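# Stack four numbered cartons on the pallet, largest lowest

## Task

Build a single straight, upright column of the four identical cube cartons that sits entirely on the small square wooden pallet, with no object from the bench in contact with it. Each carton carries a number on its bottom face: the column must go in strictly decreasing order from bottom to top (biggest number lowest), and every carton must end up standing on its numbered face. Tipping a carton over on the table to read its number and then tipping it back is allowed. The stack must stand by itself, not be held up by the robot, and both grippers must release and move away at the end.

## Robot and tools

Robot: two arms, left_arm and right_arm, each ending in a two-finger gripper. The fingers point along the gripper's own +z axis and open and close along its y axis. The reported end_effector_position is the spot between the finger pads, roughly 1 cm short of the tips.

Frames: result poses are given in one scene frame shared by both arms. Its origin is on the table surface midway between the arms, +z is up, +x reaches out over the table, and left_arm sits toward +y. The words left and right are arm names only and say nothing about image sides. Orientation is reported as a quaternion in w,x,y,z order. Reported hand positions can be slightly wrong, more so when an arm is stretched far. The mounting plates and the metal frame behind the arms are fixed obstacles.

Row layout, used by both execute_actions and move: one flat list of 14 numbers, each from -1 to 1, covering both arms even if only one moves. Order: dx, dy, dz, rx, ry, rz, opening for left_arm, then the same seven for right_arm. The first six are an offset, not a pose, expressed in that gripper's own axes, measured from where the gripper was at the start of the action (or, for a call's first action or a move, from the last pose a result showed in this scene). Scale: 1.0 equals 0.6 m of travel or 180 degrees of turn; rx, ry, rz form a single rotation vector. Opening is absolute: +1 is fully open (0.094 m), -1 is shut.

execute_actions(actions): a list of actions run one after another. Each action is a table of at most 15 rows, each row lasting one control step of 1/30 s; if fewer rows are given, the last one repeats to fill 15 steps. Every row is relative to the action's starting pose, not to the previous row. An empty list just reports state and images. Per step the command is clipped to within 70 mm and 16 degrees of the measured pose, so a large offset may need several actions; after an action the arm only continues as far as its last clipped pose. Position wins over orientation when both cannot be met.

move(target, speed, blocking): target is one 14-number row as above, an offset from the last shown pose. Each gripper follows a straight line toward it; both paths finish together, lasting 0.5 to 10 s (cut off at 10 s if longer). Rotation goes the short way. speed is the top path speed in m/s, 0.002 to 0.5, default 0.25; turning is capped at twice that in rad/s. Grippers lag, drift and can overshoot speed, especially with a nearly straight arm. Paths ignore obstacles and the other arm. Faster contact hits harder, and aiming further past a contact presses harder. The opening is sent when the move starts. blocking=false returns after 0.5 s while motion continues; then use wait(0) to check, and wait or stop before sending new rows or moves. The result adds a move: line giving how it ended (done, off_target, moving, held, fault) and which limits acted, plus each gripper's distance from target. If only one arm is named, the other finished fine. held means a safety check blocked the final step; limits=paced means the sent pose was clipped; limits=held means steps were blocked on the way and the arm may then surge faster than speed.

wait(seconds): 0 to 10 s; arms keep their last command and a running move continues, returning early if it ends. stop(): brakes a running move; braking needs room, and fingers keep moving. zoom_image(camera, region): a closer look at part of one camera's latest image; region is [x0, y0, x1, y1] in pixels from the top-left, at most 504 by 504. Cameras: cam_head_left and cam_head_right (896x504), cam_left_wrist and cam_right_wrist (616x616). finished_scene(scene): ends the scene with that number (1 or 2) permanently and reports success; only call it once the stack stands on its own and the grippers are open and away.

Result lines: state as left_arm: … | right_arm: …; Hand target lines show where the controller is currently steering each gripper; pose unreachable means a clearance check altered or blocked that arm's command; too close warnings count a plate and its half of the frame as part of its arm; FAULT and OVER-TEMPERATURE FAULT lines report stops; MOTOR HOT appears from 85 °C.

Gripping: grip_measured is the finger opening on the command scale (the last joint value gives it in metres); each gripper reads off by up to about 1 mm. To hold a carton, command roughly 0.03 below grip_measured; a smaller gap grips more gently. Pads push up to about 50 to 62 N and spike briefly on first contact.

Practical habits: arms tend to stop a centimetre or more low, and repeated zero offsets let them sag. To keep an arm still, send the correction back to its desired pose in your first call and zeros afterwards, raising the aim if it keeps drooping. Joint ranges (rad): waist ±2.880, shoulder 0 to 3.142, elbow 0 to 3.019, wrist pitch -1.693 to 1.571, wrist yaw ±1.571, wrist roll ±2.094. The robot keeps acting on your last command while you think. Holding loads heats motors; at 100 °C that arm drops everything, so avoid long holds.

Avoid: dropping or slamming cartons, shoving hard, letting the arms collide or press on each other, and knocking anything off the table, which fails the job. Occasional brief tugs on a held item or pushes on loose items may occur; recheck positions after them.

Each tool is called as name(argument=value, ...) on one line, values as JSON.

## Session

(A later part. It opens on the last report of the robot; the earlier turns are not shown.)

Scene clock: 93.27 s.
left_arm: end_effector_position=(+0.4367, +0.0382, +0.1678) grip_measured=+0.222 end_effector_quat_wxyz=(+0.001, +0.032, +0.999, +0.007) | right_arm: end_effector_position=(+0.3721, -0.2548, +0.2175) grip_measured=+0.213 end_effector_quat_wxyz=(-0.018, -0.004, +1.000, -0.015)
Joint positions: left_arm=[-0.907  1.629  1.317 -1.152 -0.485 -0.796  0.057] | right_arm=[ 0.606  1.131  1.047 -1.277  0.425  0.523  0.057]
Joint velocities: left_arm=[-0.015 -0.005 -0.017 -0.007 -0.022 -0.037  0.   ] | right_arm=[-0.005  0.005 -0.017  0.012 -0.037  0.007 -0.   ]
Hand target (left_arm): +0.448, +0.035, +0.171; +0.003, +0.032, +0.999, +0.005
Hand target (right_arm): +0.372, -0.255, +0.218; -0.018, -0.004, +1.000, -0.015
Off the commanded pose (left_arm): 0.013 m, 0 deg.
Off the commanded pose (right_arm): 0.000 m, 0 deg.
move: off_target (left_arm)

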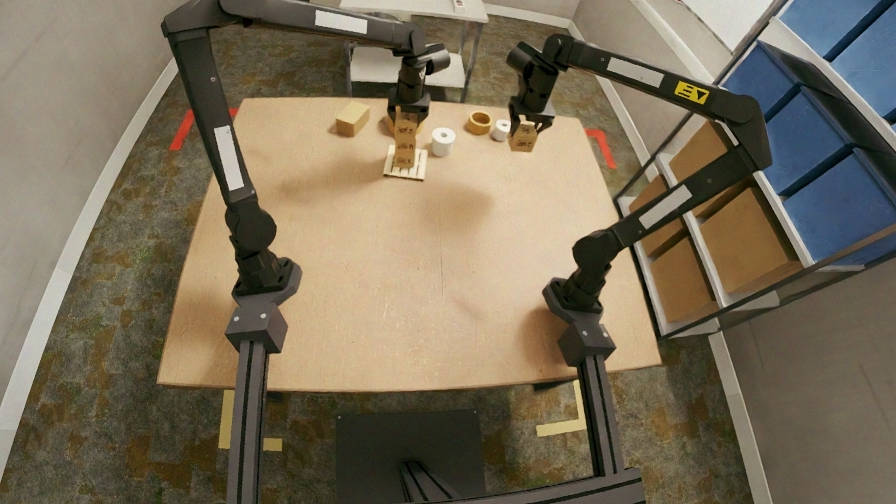

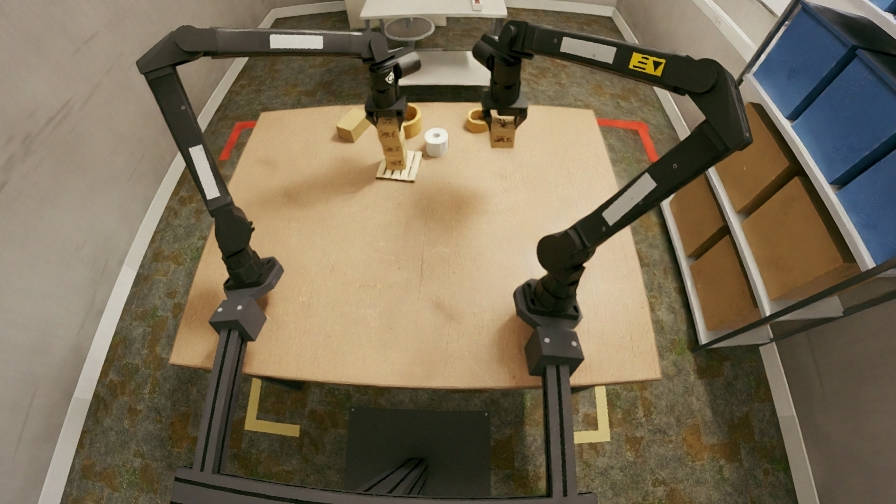

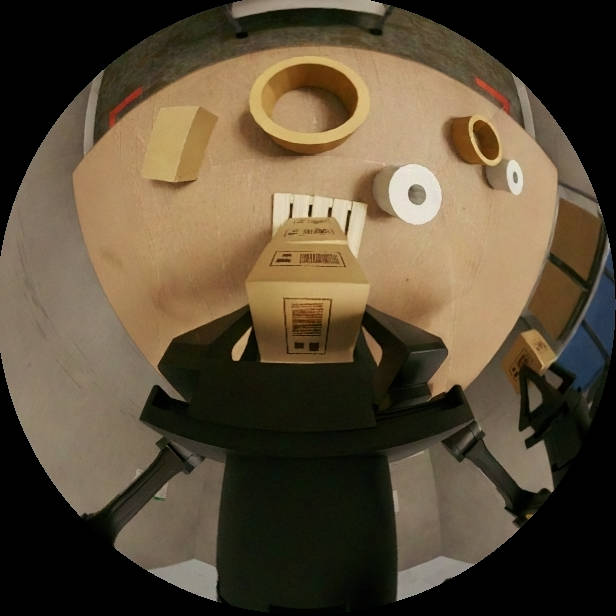

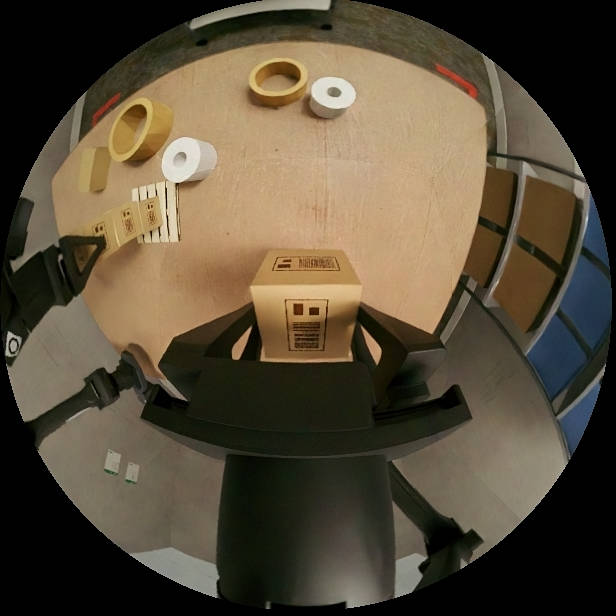

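Y shifted 3 mm; correct.

move(target=[-0.02,-0.014,-0.012,0,0,0,0.18,0,0,0,0,0,0,0.18], speed=0.03)

zoom_image(camera="cam_right_wrist", region=[40,160,200,320])

zoom_image(camera="cam_head_left", region=[360,60,460,190])

Scene clock: 94.93 s.
left_arm: end_effector_position=(+0.4374, +0.0381, +0.1688) grip_measured=+0.222 end_effector_quat_wxyz=(-0.004, +0.036, +0.999, +0.013) | right_arm: end_effector_position=(+0.3721, -0.2548, +0.2175) grip_measured=+0.213 end_effector_quat_wxyz=(-0.018, -0.004, +1.000, -0.015)
Joint positions: left_arm=[-0.907  1.638  1.332 -1.174 -0.485 -0.795  0.057] | right_arm=[ 0.606  1.131  1.047 -1.277  0.425  0.523  0.057]
Joint velocities: left_arm=[-0.015 -0.005 -0.007 -0.002 -0.022 -0.051 -0.001] | right_arm=[-0.015 -0.015 -0.012  0.007  0.037 -0.022 -0.   ]
Hand target (left_arm): +0.448, +0.029, +0.175; +0.001, +0.032, +0.999, +0.007
Hand target (right_arm): +0.372, -0.255, +0.218; -0.018, -0.004, +1.000, -0.015
Off the commanded pose (left_arm): 0.015 m, 1 deg.
Off the commanded pose (right_arm): 0.000 m, 0 deg.
move: off_target (left_arm)

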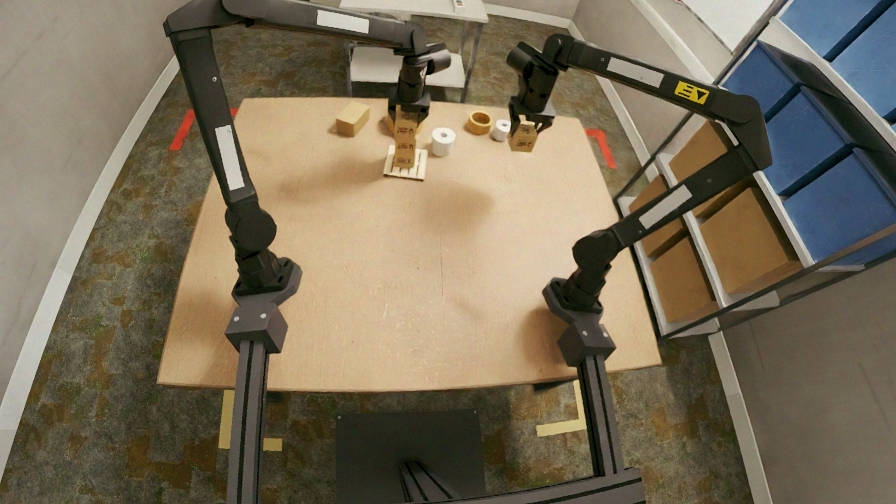

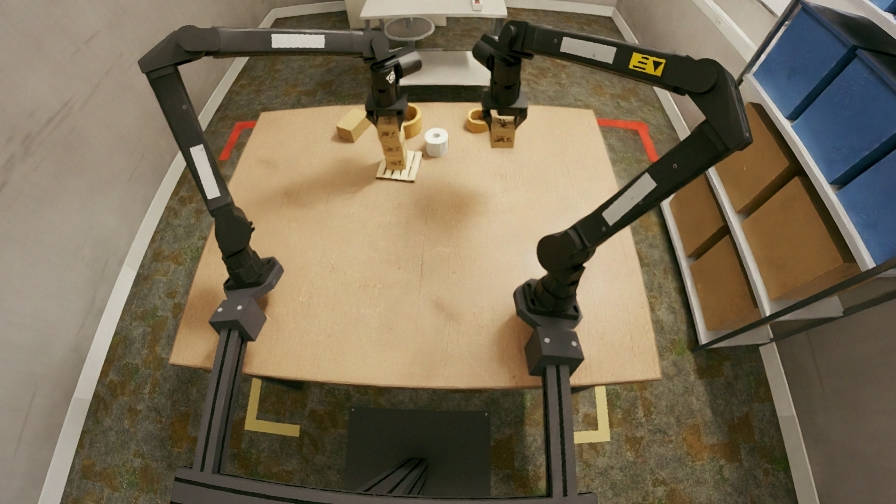

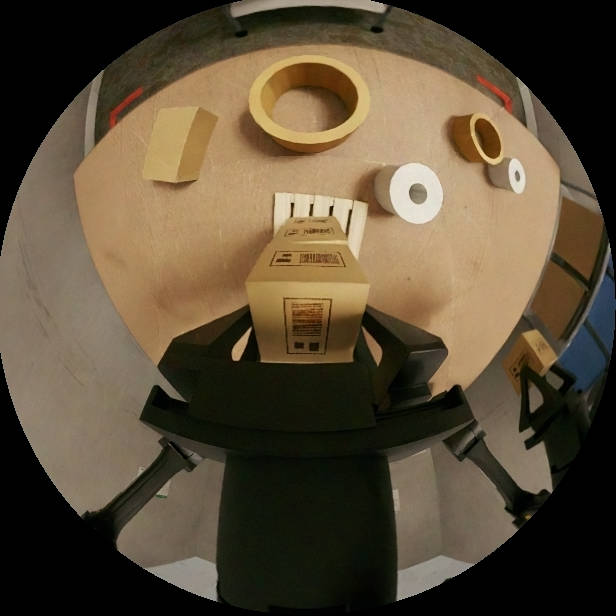

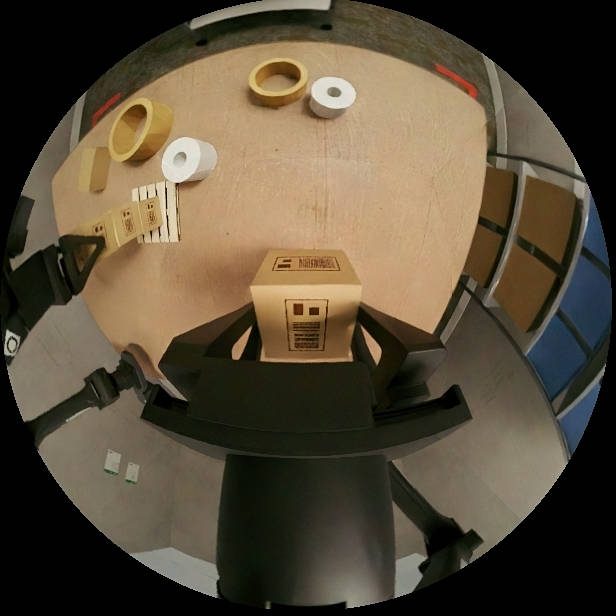

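Region (40, 160, 200, 320) of cam_right_wrist's 616x616 image, scaled by 3.150, with more detail than that image has.

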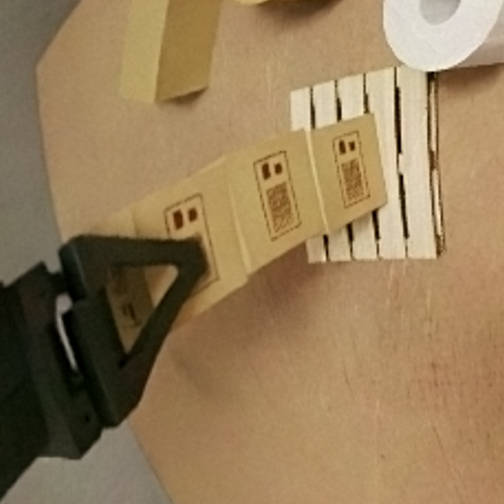

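Region (360, 60, 460, 190) of cam_head_left's 896x504 image, scaled by 3.877, with more detail than that image has; it fills the left 388 columns of this view, and the rest is white.

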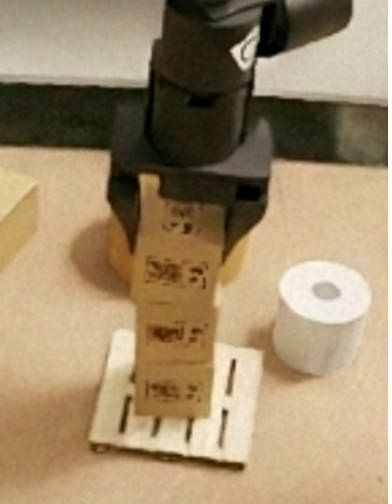

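move(target=[-0.02,-0.024,-0.014,0,0,0,0.18,0,0,0,0,0,0,0.18], speed=0.03)

zoom_image(camera="cam_right_wrist", region=[40,160,200,320])

zoom_image(camera="cam_head_left", region=[360,60,460,190])

Scene clock: 96.33 s.
left_arm: end_effector_position=(+0.4408, +0.0348, +0.1696) grip_measured=+0.222 end_effector_quat_wxyz=(-0.010, +0.040, +0.999, +0.019) | right_arm: end_effector_position=(+0.3721, -0.2548, +0.2175) grip_measured=+0.213 end_effector_quat_wxyz=(-0.018, -0.004, +1.000, -0.015)
Joint positions: left_arm=[-0.907  1.659  1.363 -1.204 -0.485 -0.795  0.057] | right_arm=[ 0.606  1.131  1.047 -1.277  0.425  0.523  0.057]
Joint velocities: left_arm=[-0.015 -0.015 -0.007  0.002 -0.007  0.007  0.001] | right_arm=[-0.015 -0.015 -0.012 -0.002  0.037 -0.081 -0.   ]
Hand target (left_arm): +0.448, +0.023, +0.177; -0.004, +0.036, +0.999, +0.012
Hand target (right_arm): +0.372, -0.255, +0.218; -0.018, -0.004, +1.000, -0.015
Off the commanded pose (left_arm): 0.016 m, 1 deg.
Off the commanded pose (right_arm): 0.000 m, 0 deg.
move: off_target (left_arm)

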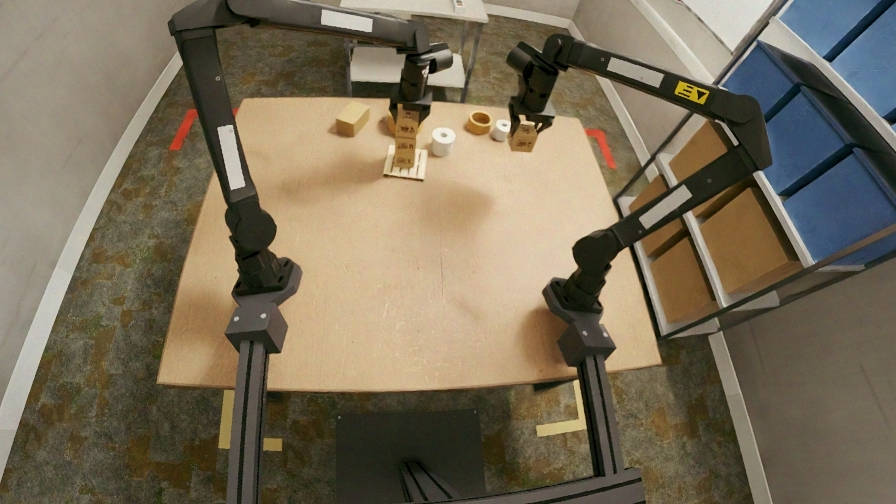

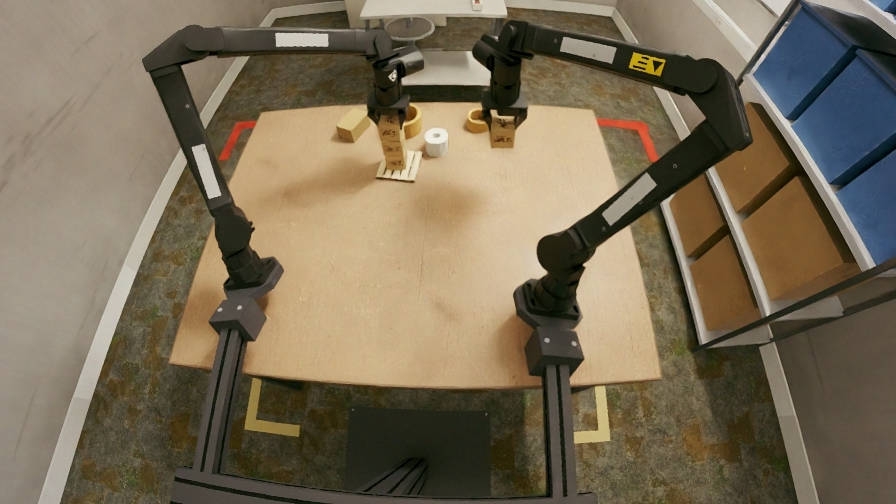

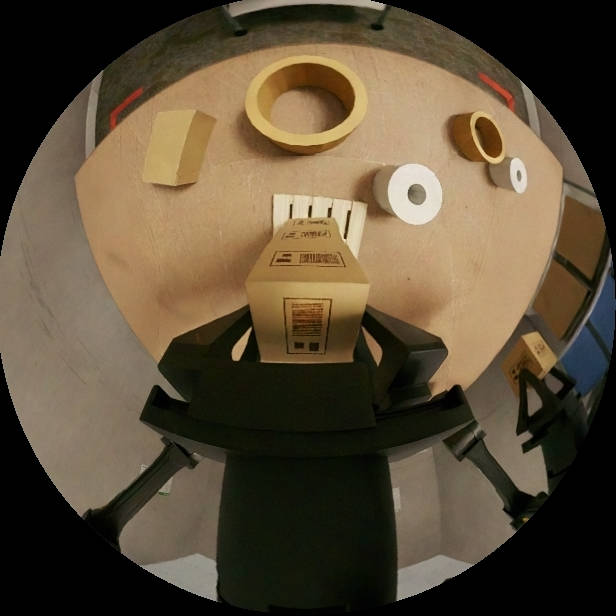

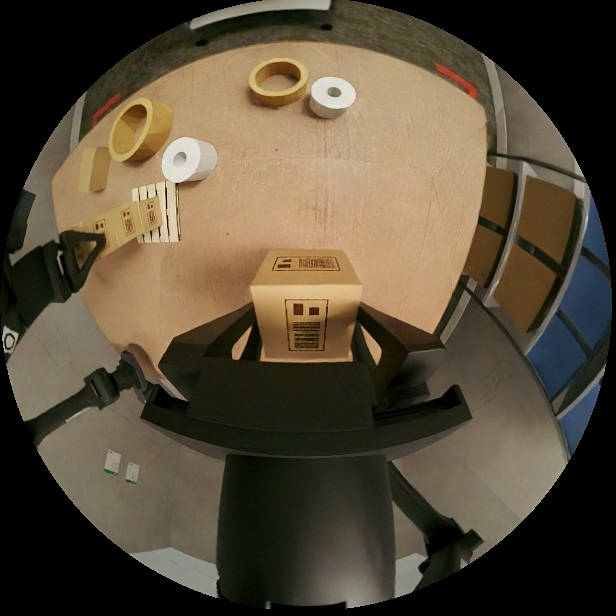

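Region (40, 160, 200, 320) of cam_right_wrist's 616x616 image, scaled by 3.150, with more detail than that image has.

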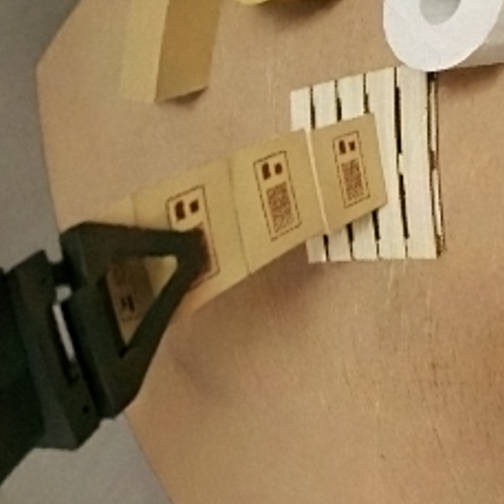

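Region (360, 60, 460, 190) of cam_head_left's 896x504 image, scaled by 3.877, with more detail than that image has; it fills the left 388 columns of this view, and the rest is white.

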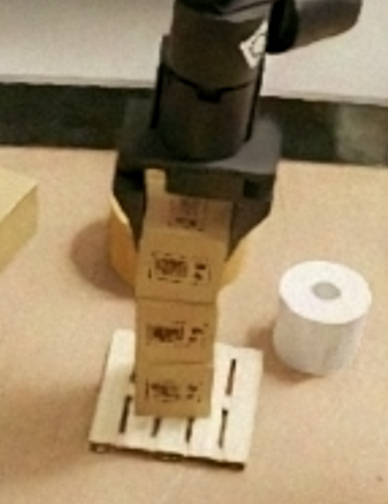

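Aligned.

move(target=[0,0,0,0,0,0,0.8,0,0,-0.1,-0.01,-0.012,0.025,0.18], speed=0.1)

move(target=[0,0,-0.17,0.01,-0.006,0,0.8,0,0,0,0,0,0,0.18], speed=0.12)

move(target=[0.08,0.4,0,0,0,0,0.8,-0.1,0.2,-0.02,0,0,0,0.18], speed=0.2)

Scene clock: 97.60 s.
left_arm: end_effector_position=(+0.4408, +0.0348, +0.1696) grip_measured=+0.798 end_effector_quat_wxyz=(-0.010, +0.040, +0.999, +0.019) | right_arm: end_effector_position=(+0.3586, -0.2550, +0.2546) grip_measured=+0.213 end_effector_quat_wxyz=(-0.021, +0.019, +0.999, -0.017)
Joint positions: left_arm=[-0.907  1.659  1.363 -1.204 -0.485 -0.795  0.084] | right_arm=[ 0.675  1.087  1.089 -1.402  0.436  0.647  0.057]
Joint velocities: left_arm=[-0.015 -0.015 -0.022  0.002 -0.066 -0.007  0.001] | right_arm=[-0.024 -0.005 -0.012 -0.002 -0.066  0.007 -0.001]
Hand target (left_arm): +0.441, +0.035, +0.170; -0.010, +0.040, +0.999, +0.019
Hand target (right_arm): +0.373, -0.253, +0.277; +0.001, +0.035, +0.999, -0.000
Off the commanded pose (left_arm): 0.000 m, 0 deg.
Off the commanded pose (right_arm): 0.028 m, 4 deg.
move: off_target (right_arm)

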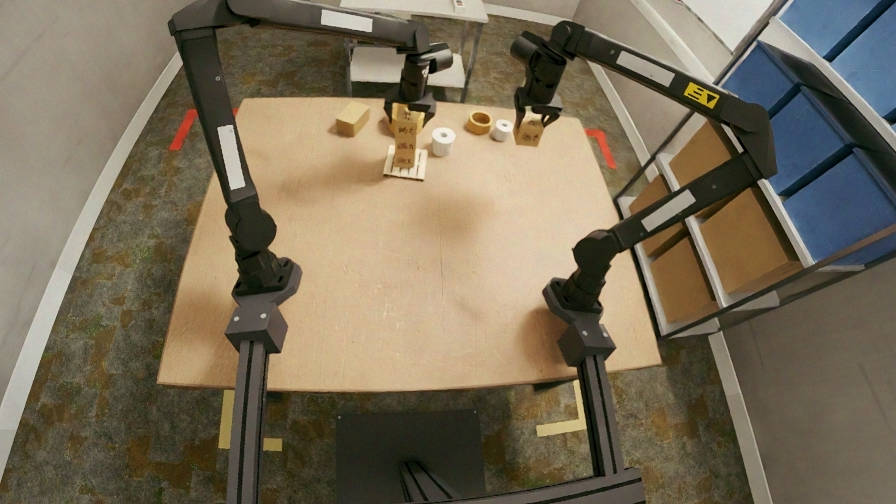

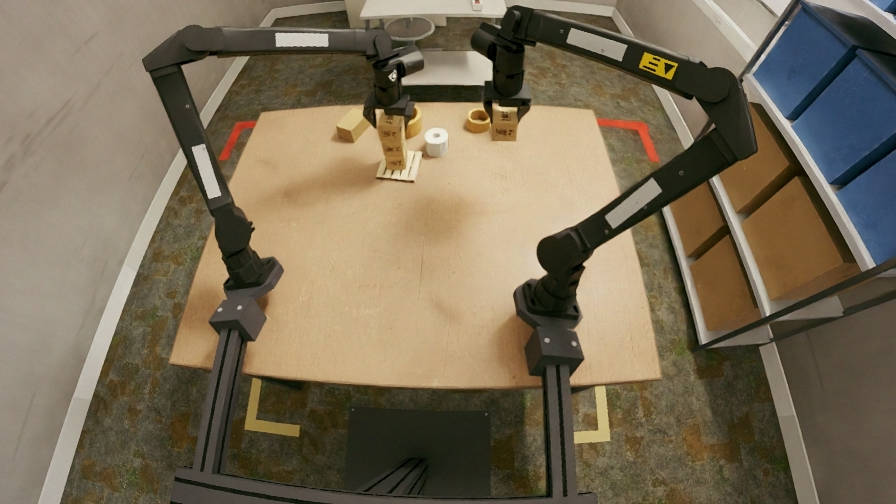

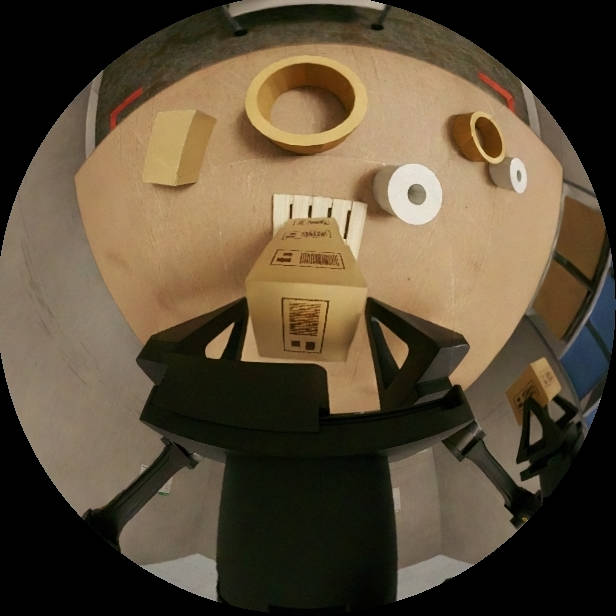

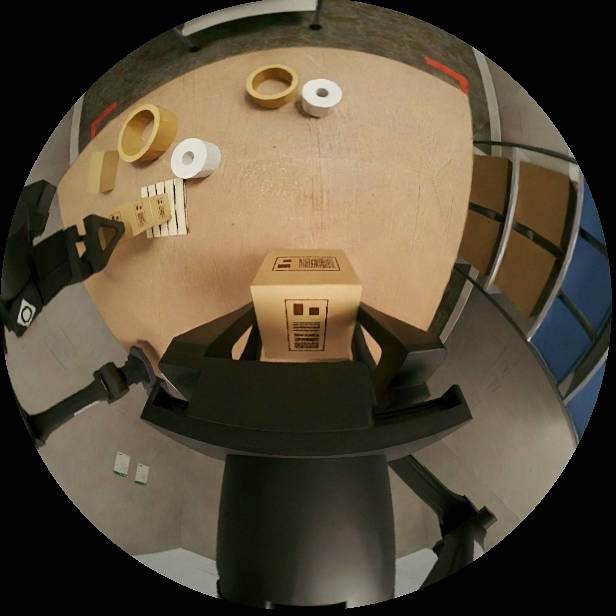

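Scene clock: 98.80 s.
left_arm: end_effector_position=(+0.4328, +0.0349, +0.2514) grip_measured=+0.798 end_effector_quat_wxyz=(-0.013, +0.054, +0.998, +0.019) | right_arm: end_effector_position=(+0.3586, -0.2550, +0.2546) grip_measured=+0.213 end_effector_quat_wxyz=(-0.021, +0.019, +0.999, -0.017)
Joint positions: left_arm=[-0.995  1.603  1.48  -1.427 -0.485 -0.869  0.084] | right_arm=[ 0.675  1.087  1.089 -1.402  0.436  0.647  0.057]
Joint velocities: left_arm=[-0.005 -0.015  0.007 -0.007  0.066 -0.081 -0.   ] | right_arm=[-0.005 -0.024 -0.012 -0.002  0.037 -0.007  0.   ]
Hand target (left_arm): +0.442, +0.032, +0.271; -0.001, +0.041, +0.999, +0.003
Hand target (right_arm): +0.359, -0.255, +0.255; -0.021, +0.019, +0.999, -0.017
Off the commanded pose (left_arm): 0.023 m, 3 deg.
Off the commanded pose (right_arm): 0.000 m, 0 deg.
move: off_target (left_arm)

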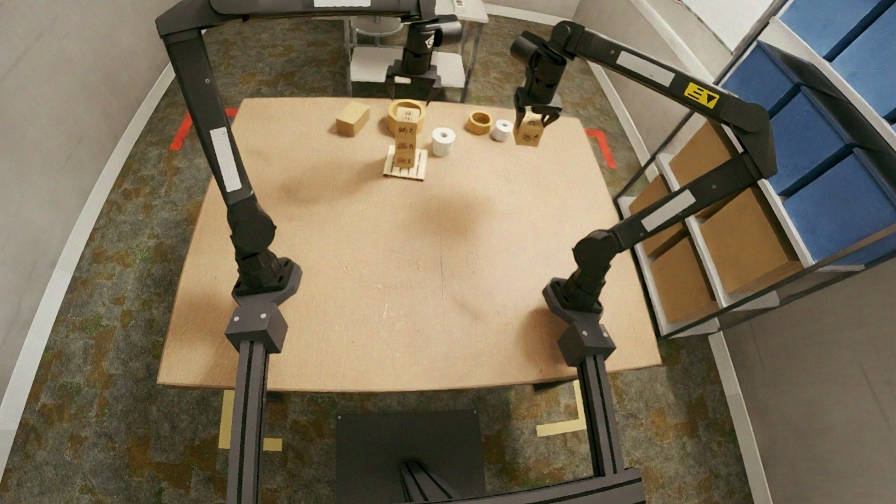

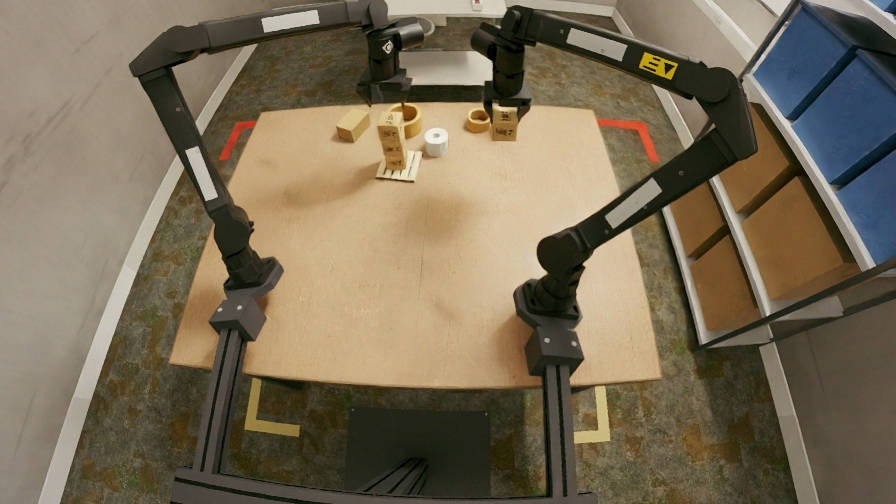

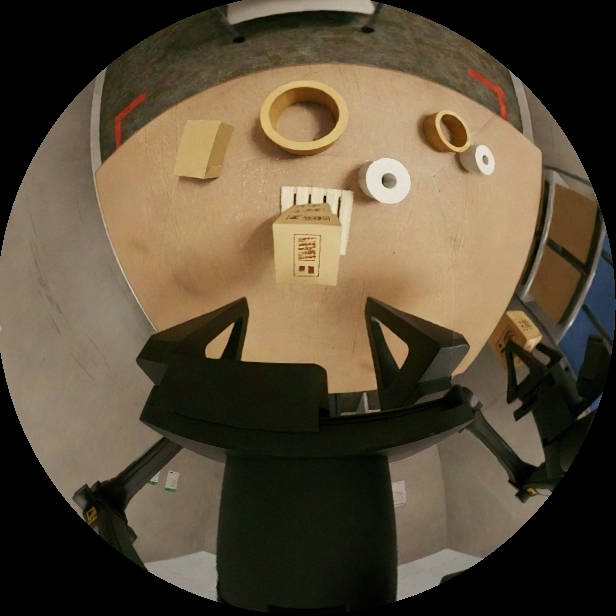

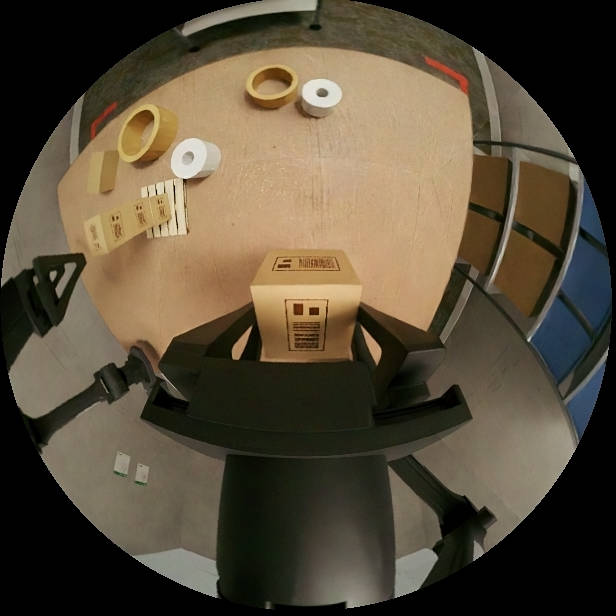

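Scene clock: 100.60 s.
left_arm: end_effector_position=(+0.4088, +0.2790, +0.2587) grip_measured=+0.798 end_effector_quat_wxyz=(-0.018, +0.049, +0.998, +0.022) | right_arm: end_effector_position=(+0.4110, -0.1498, +0.2483) grip_measured=+0.213 end_effector_quat_wxyz=(-0.033, +0.011, +0.999, -0.028)
Joint positions: left_arm=[-0.619  1.047  1.084 -1.411 -0.441 -0.467  0.084] | right_arm=[ 0.8    1.409  1.351 -1.436  0.454  0.782  0.057]
Joint velocities: left_arm=[ 0.005  0.005  0.002 -0.012 -0.007 -0.066  0.   ] | right_arm=[ 0.005  0.005  0.007 -0.002  0.022  0.066 -0.   ]
Hand target (left_arm): +0.410, +0.279, +0.260; -0.015, +0.053, +0.998, +0.018
Hand target (right_arm): +0.424, -0.139, +0.261; -0.021, +0.019, +0.999, -0.018
Off the commanded pose (left_arm): 0.004 m, 1 deg.
Off the commanded pose (right_arm): 0.021 m, 2 deg.
move: off_target (right_arm)

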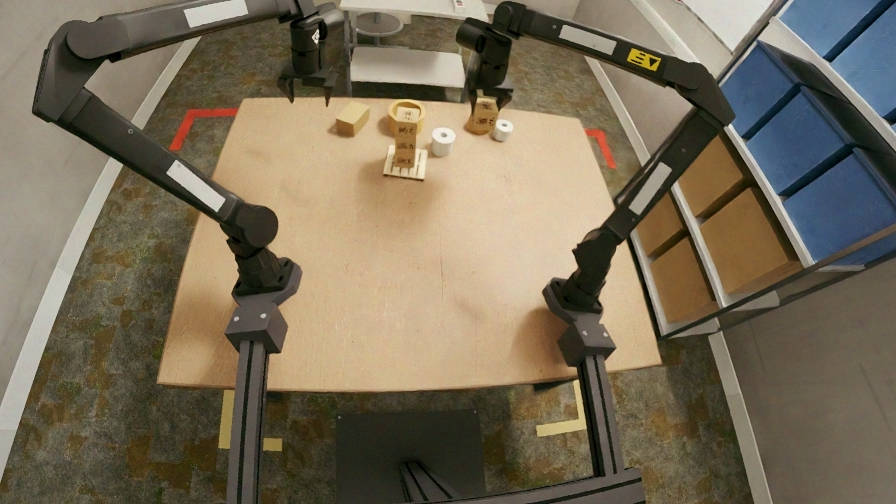

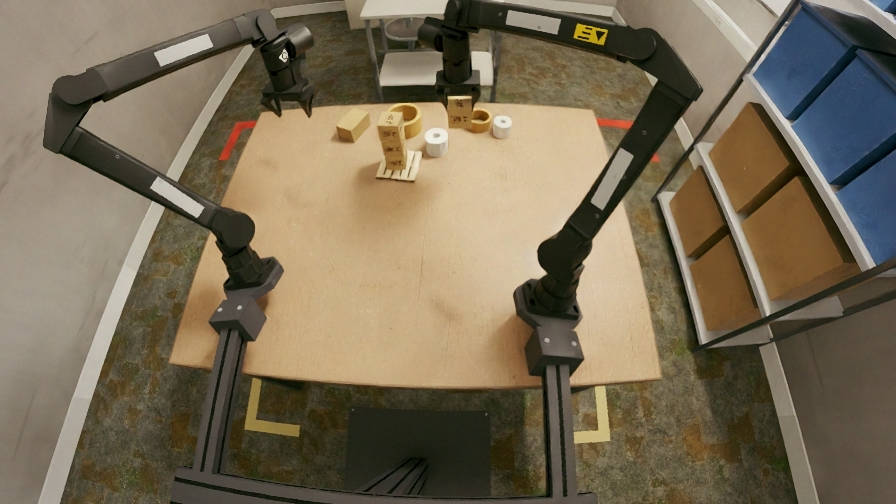

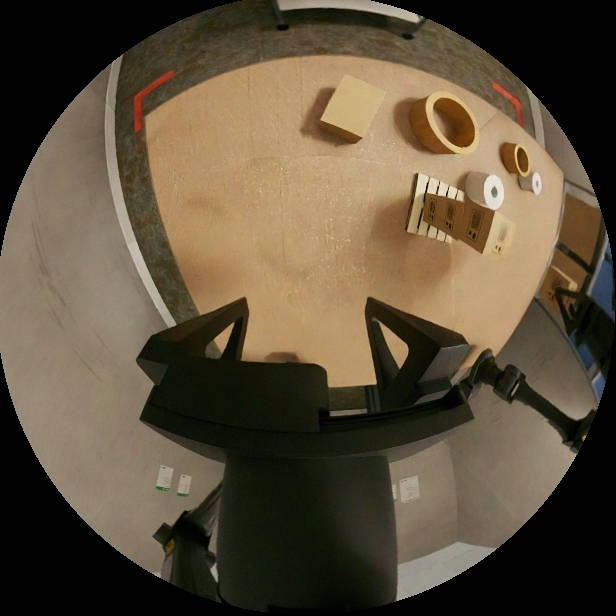

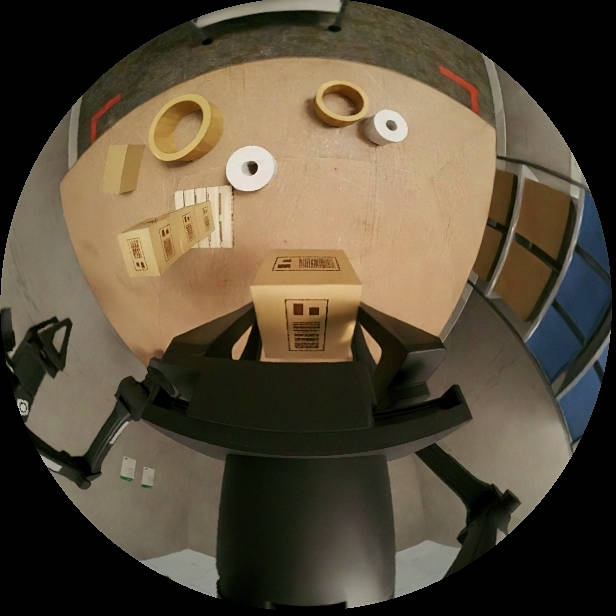

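move(target=[0,0,0,0,0,0,0.8,-0.05,0.15,-0.08,-0.028,-0.03,0.025,0.18], speed=0.15)

Scene clock: 101.87 s.
left_arm: end_effector_position=(+0.4088, +0.2790, +0.2587) grip_measured=+0.798 end_effector_quat_wxyz=(-0.018, +0.050, +0.998, +0.022) | right_arm: end_effector_position=(+0.4341, -0.0716, +0.2782) grip_measured=+0.213 end_effector_quat_wxyz=(+0.007, +0.037, +0.999, +0.002)
Joint positions: left_arm=[-0.619  1.047  1.084 -1.411 -0.441 -0.465  0.084] | right_arm=[ 0.916  1.536  1.529 -1.436  0.483  0.916  0.057]
Joint velocities: left_arm=[ 0.005 -0.005 -0.007  0.012  0.007 -0.125 -0.   ] | right_arm=[-0.015 -0.005 -0.022 -0.007  0.051  0.037 -0.001]
Hand target (left_arm): +0.409, +0.279, +0.259; -0.018, +0.049, +0.998, +0.022
Hand target (right_arm): +0.445, -0.059, +0.289; +0.017, +0.049, +0.999, +0.014
Off the commanded pose (left_arm): 0.000 m, 0 deg.
Off the commanded pose (right_arm): 0.021 m, 2 deg.
move: off_target (right_arm)

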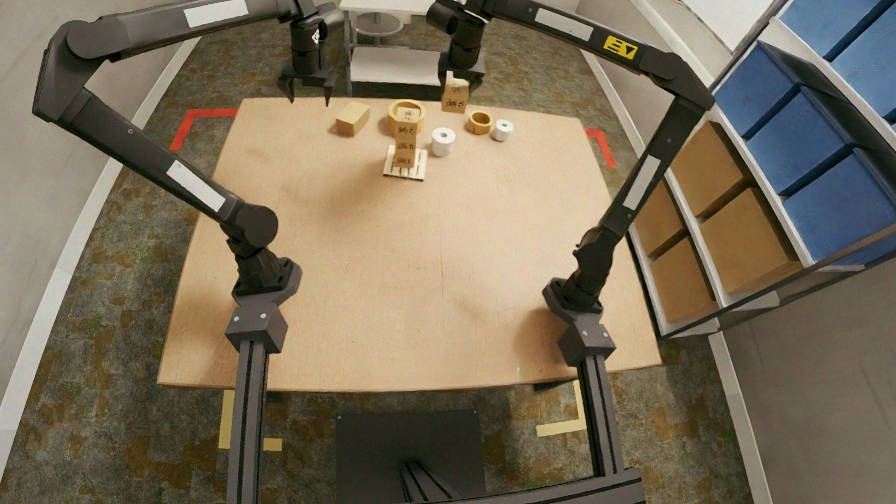

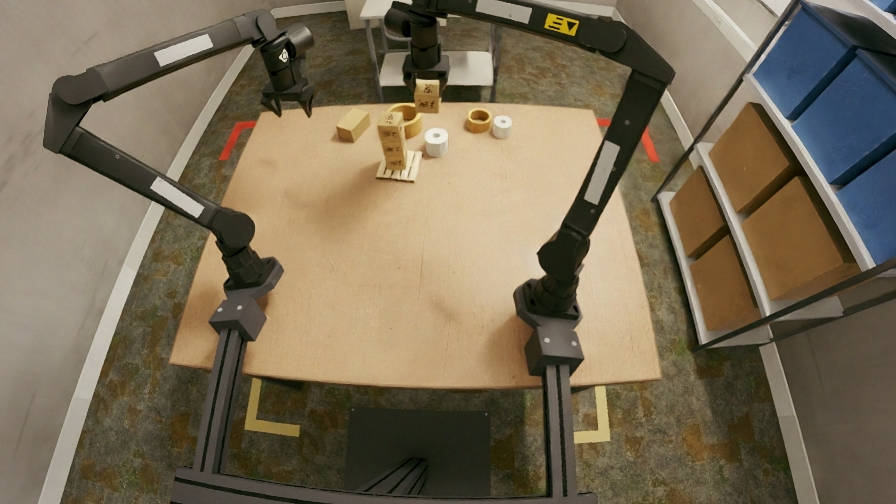

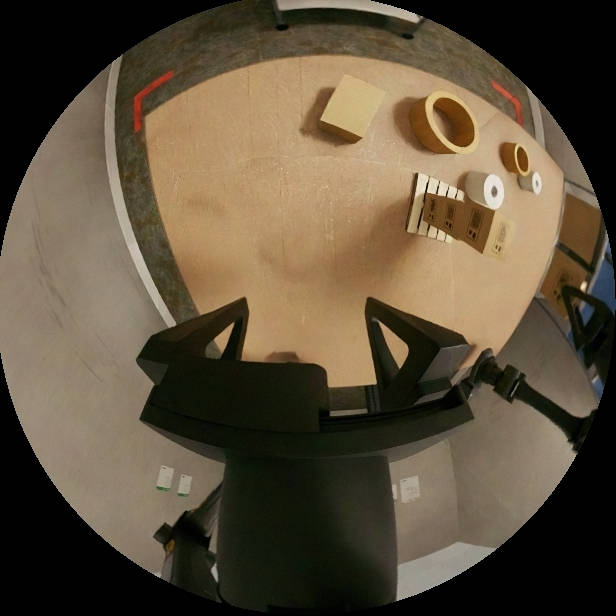

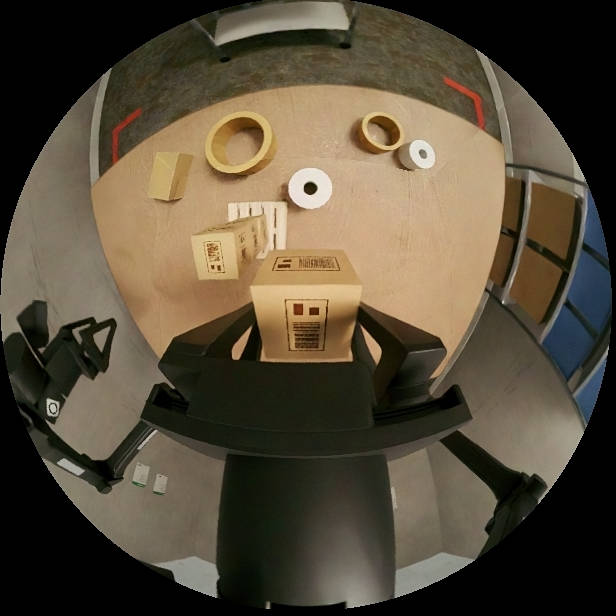

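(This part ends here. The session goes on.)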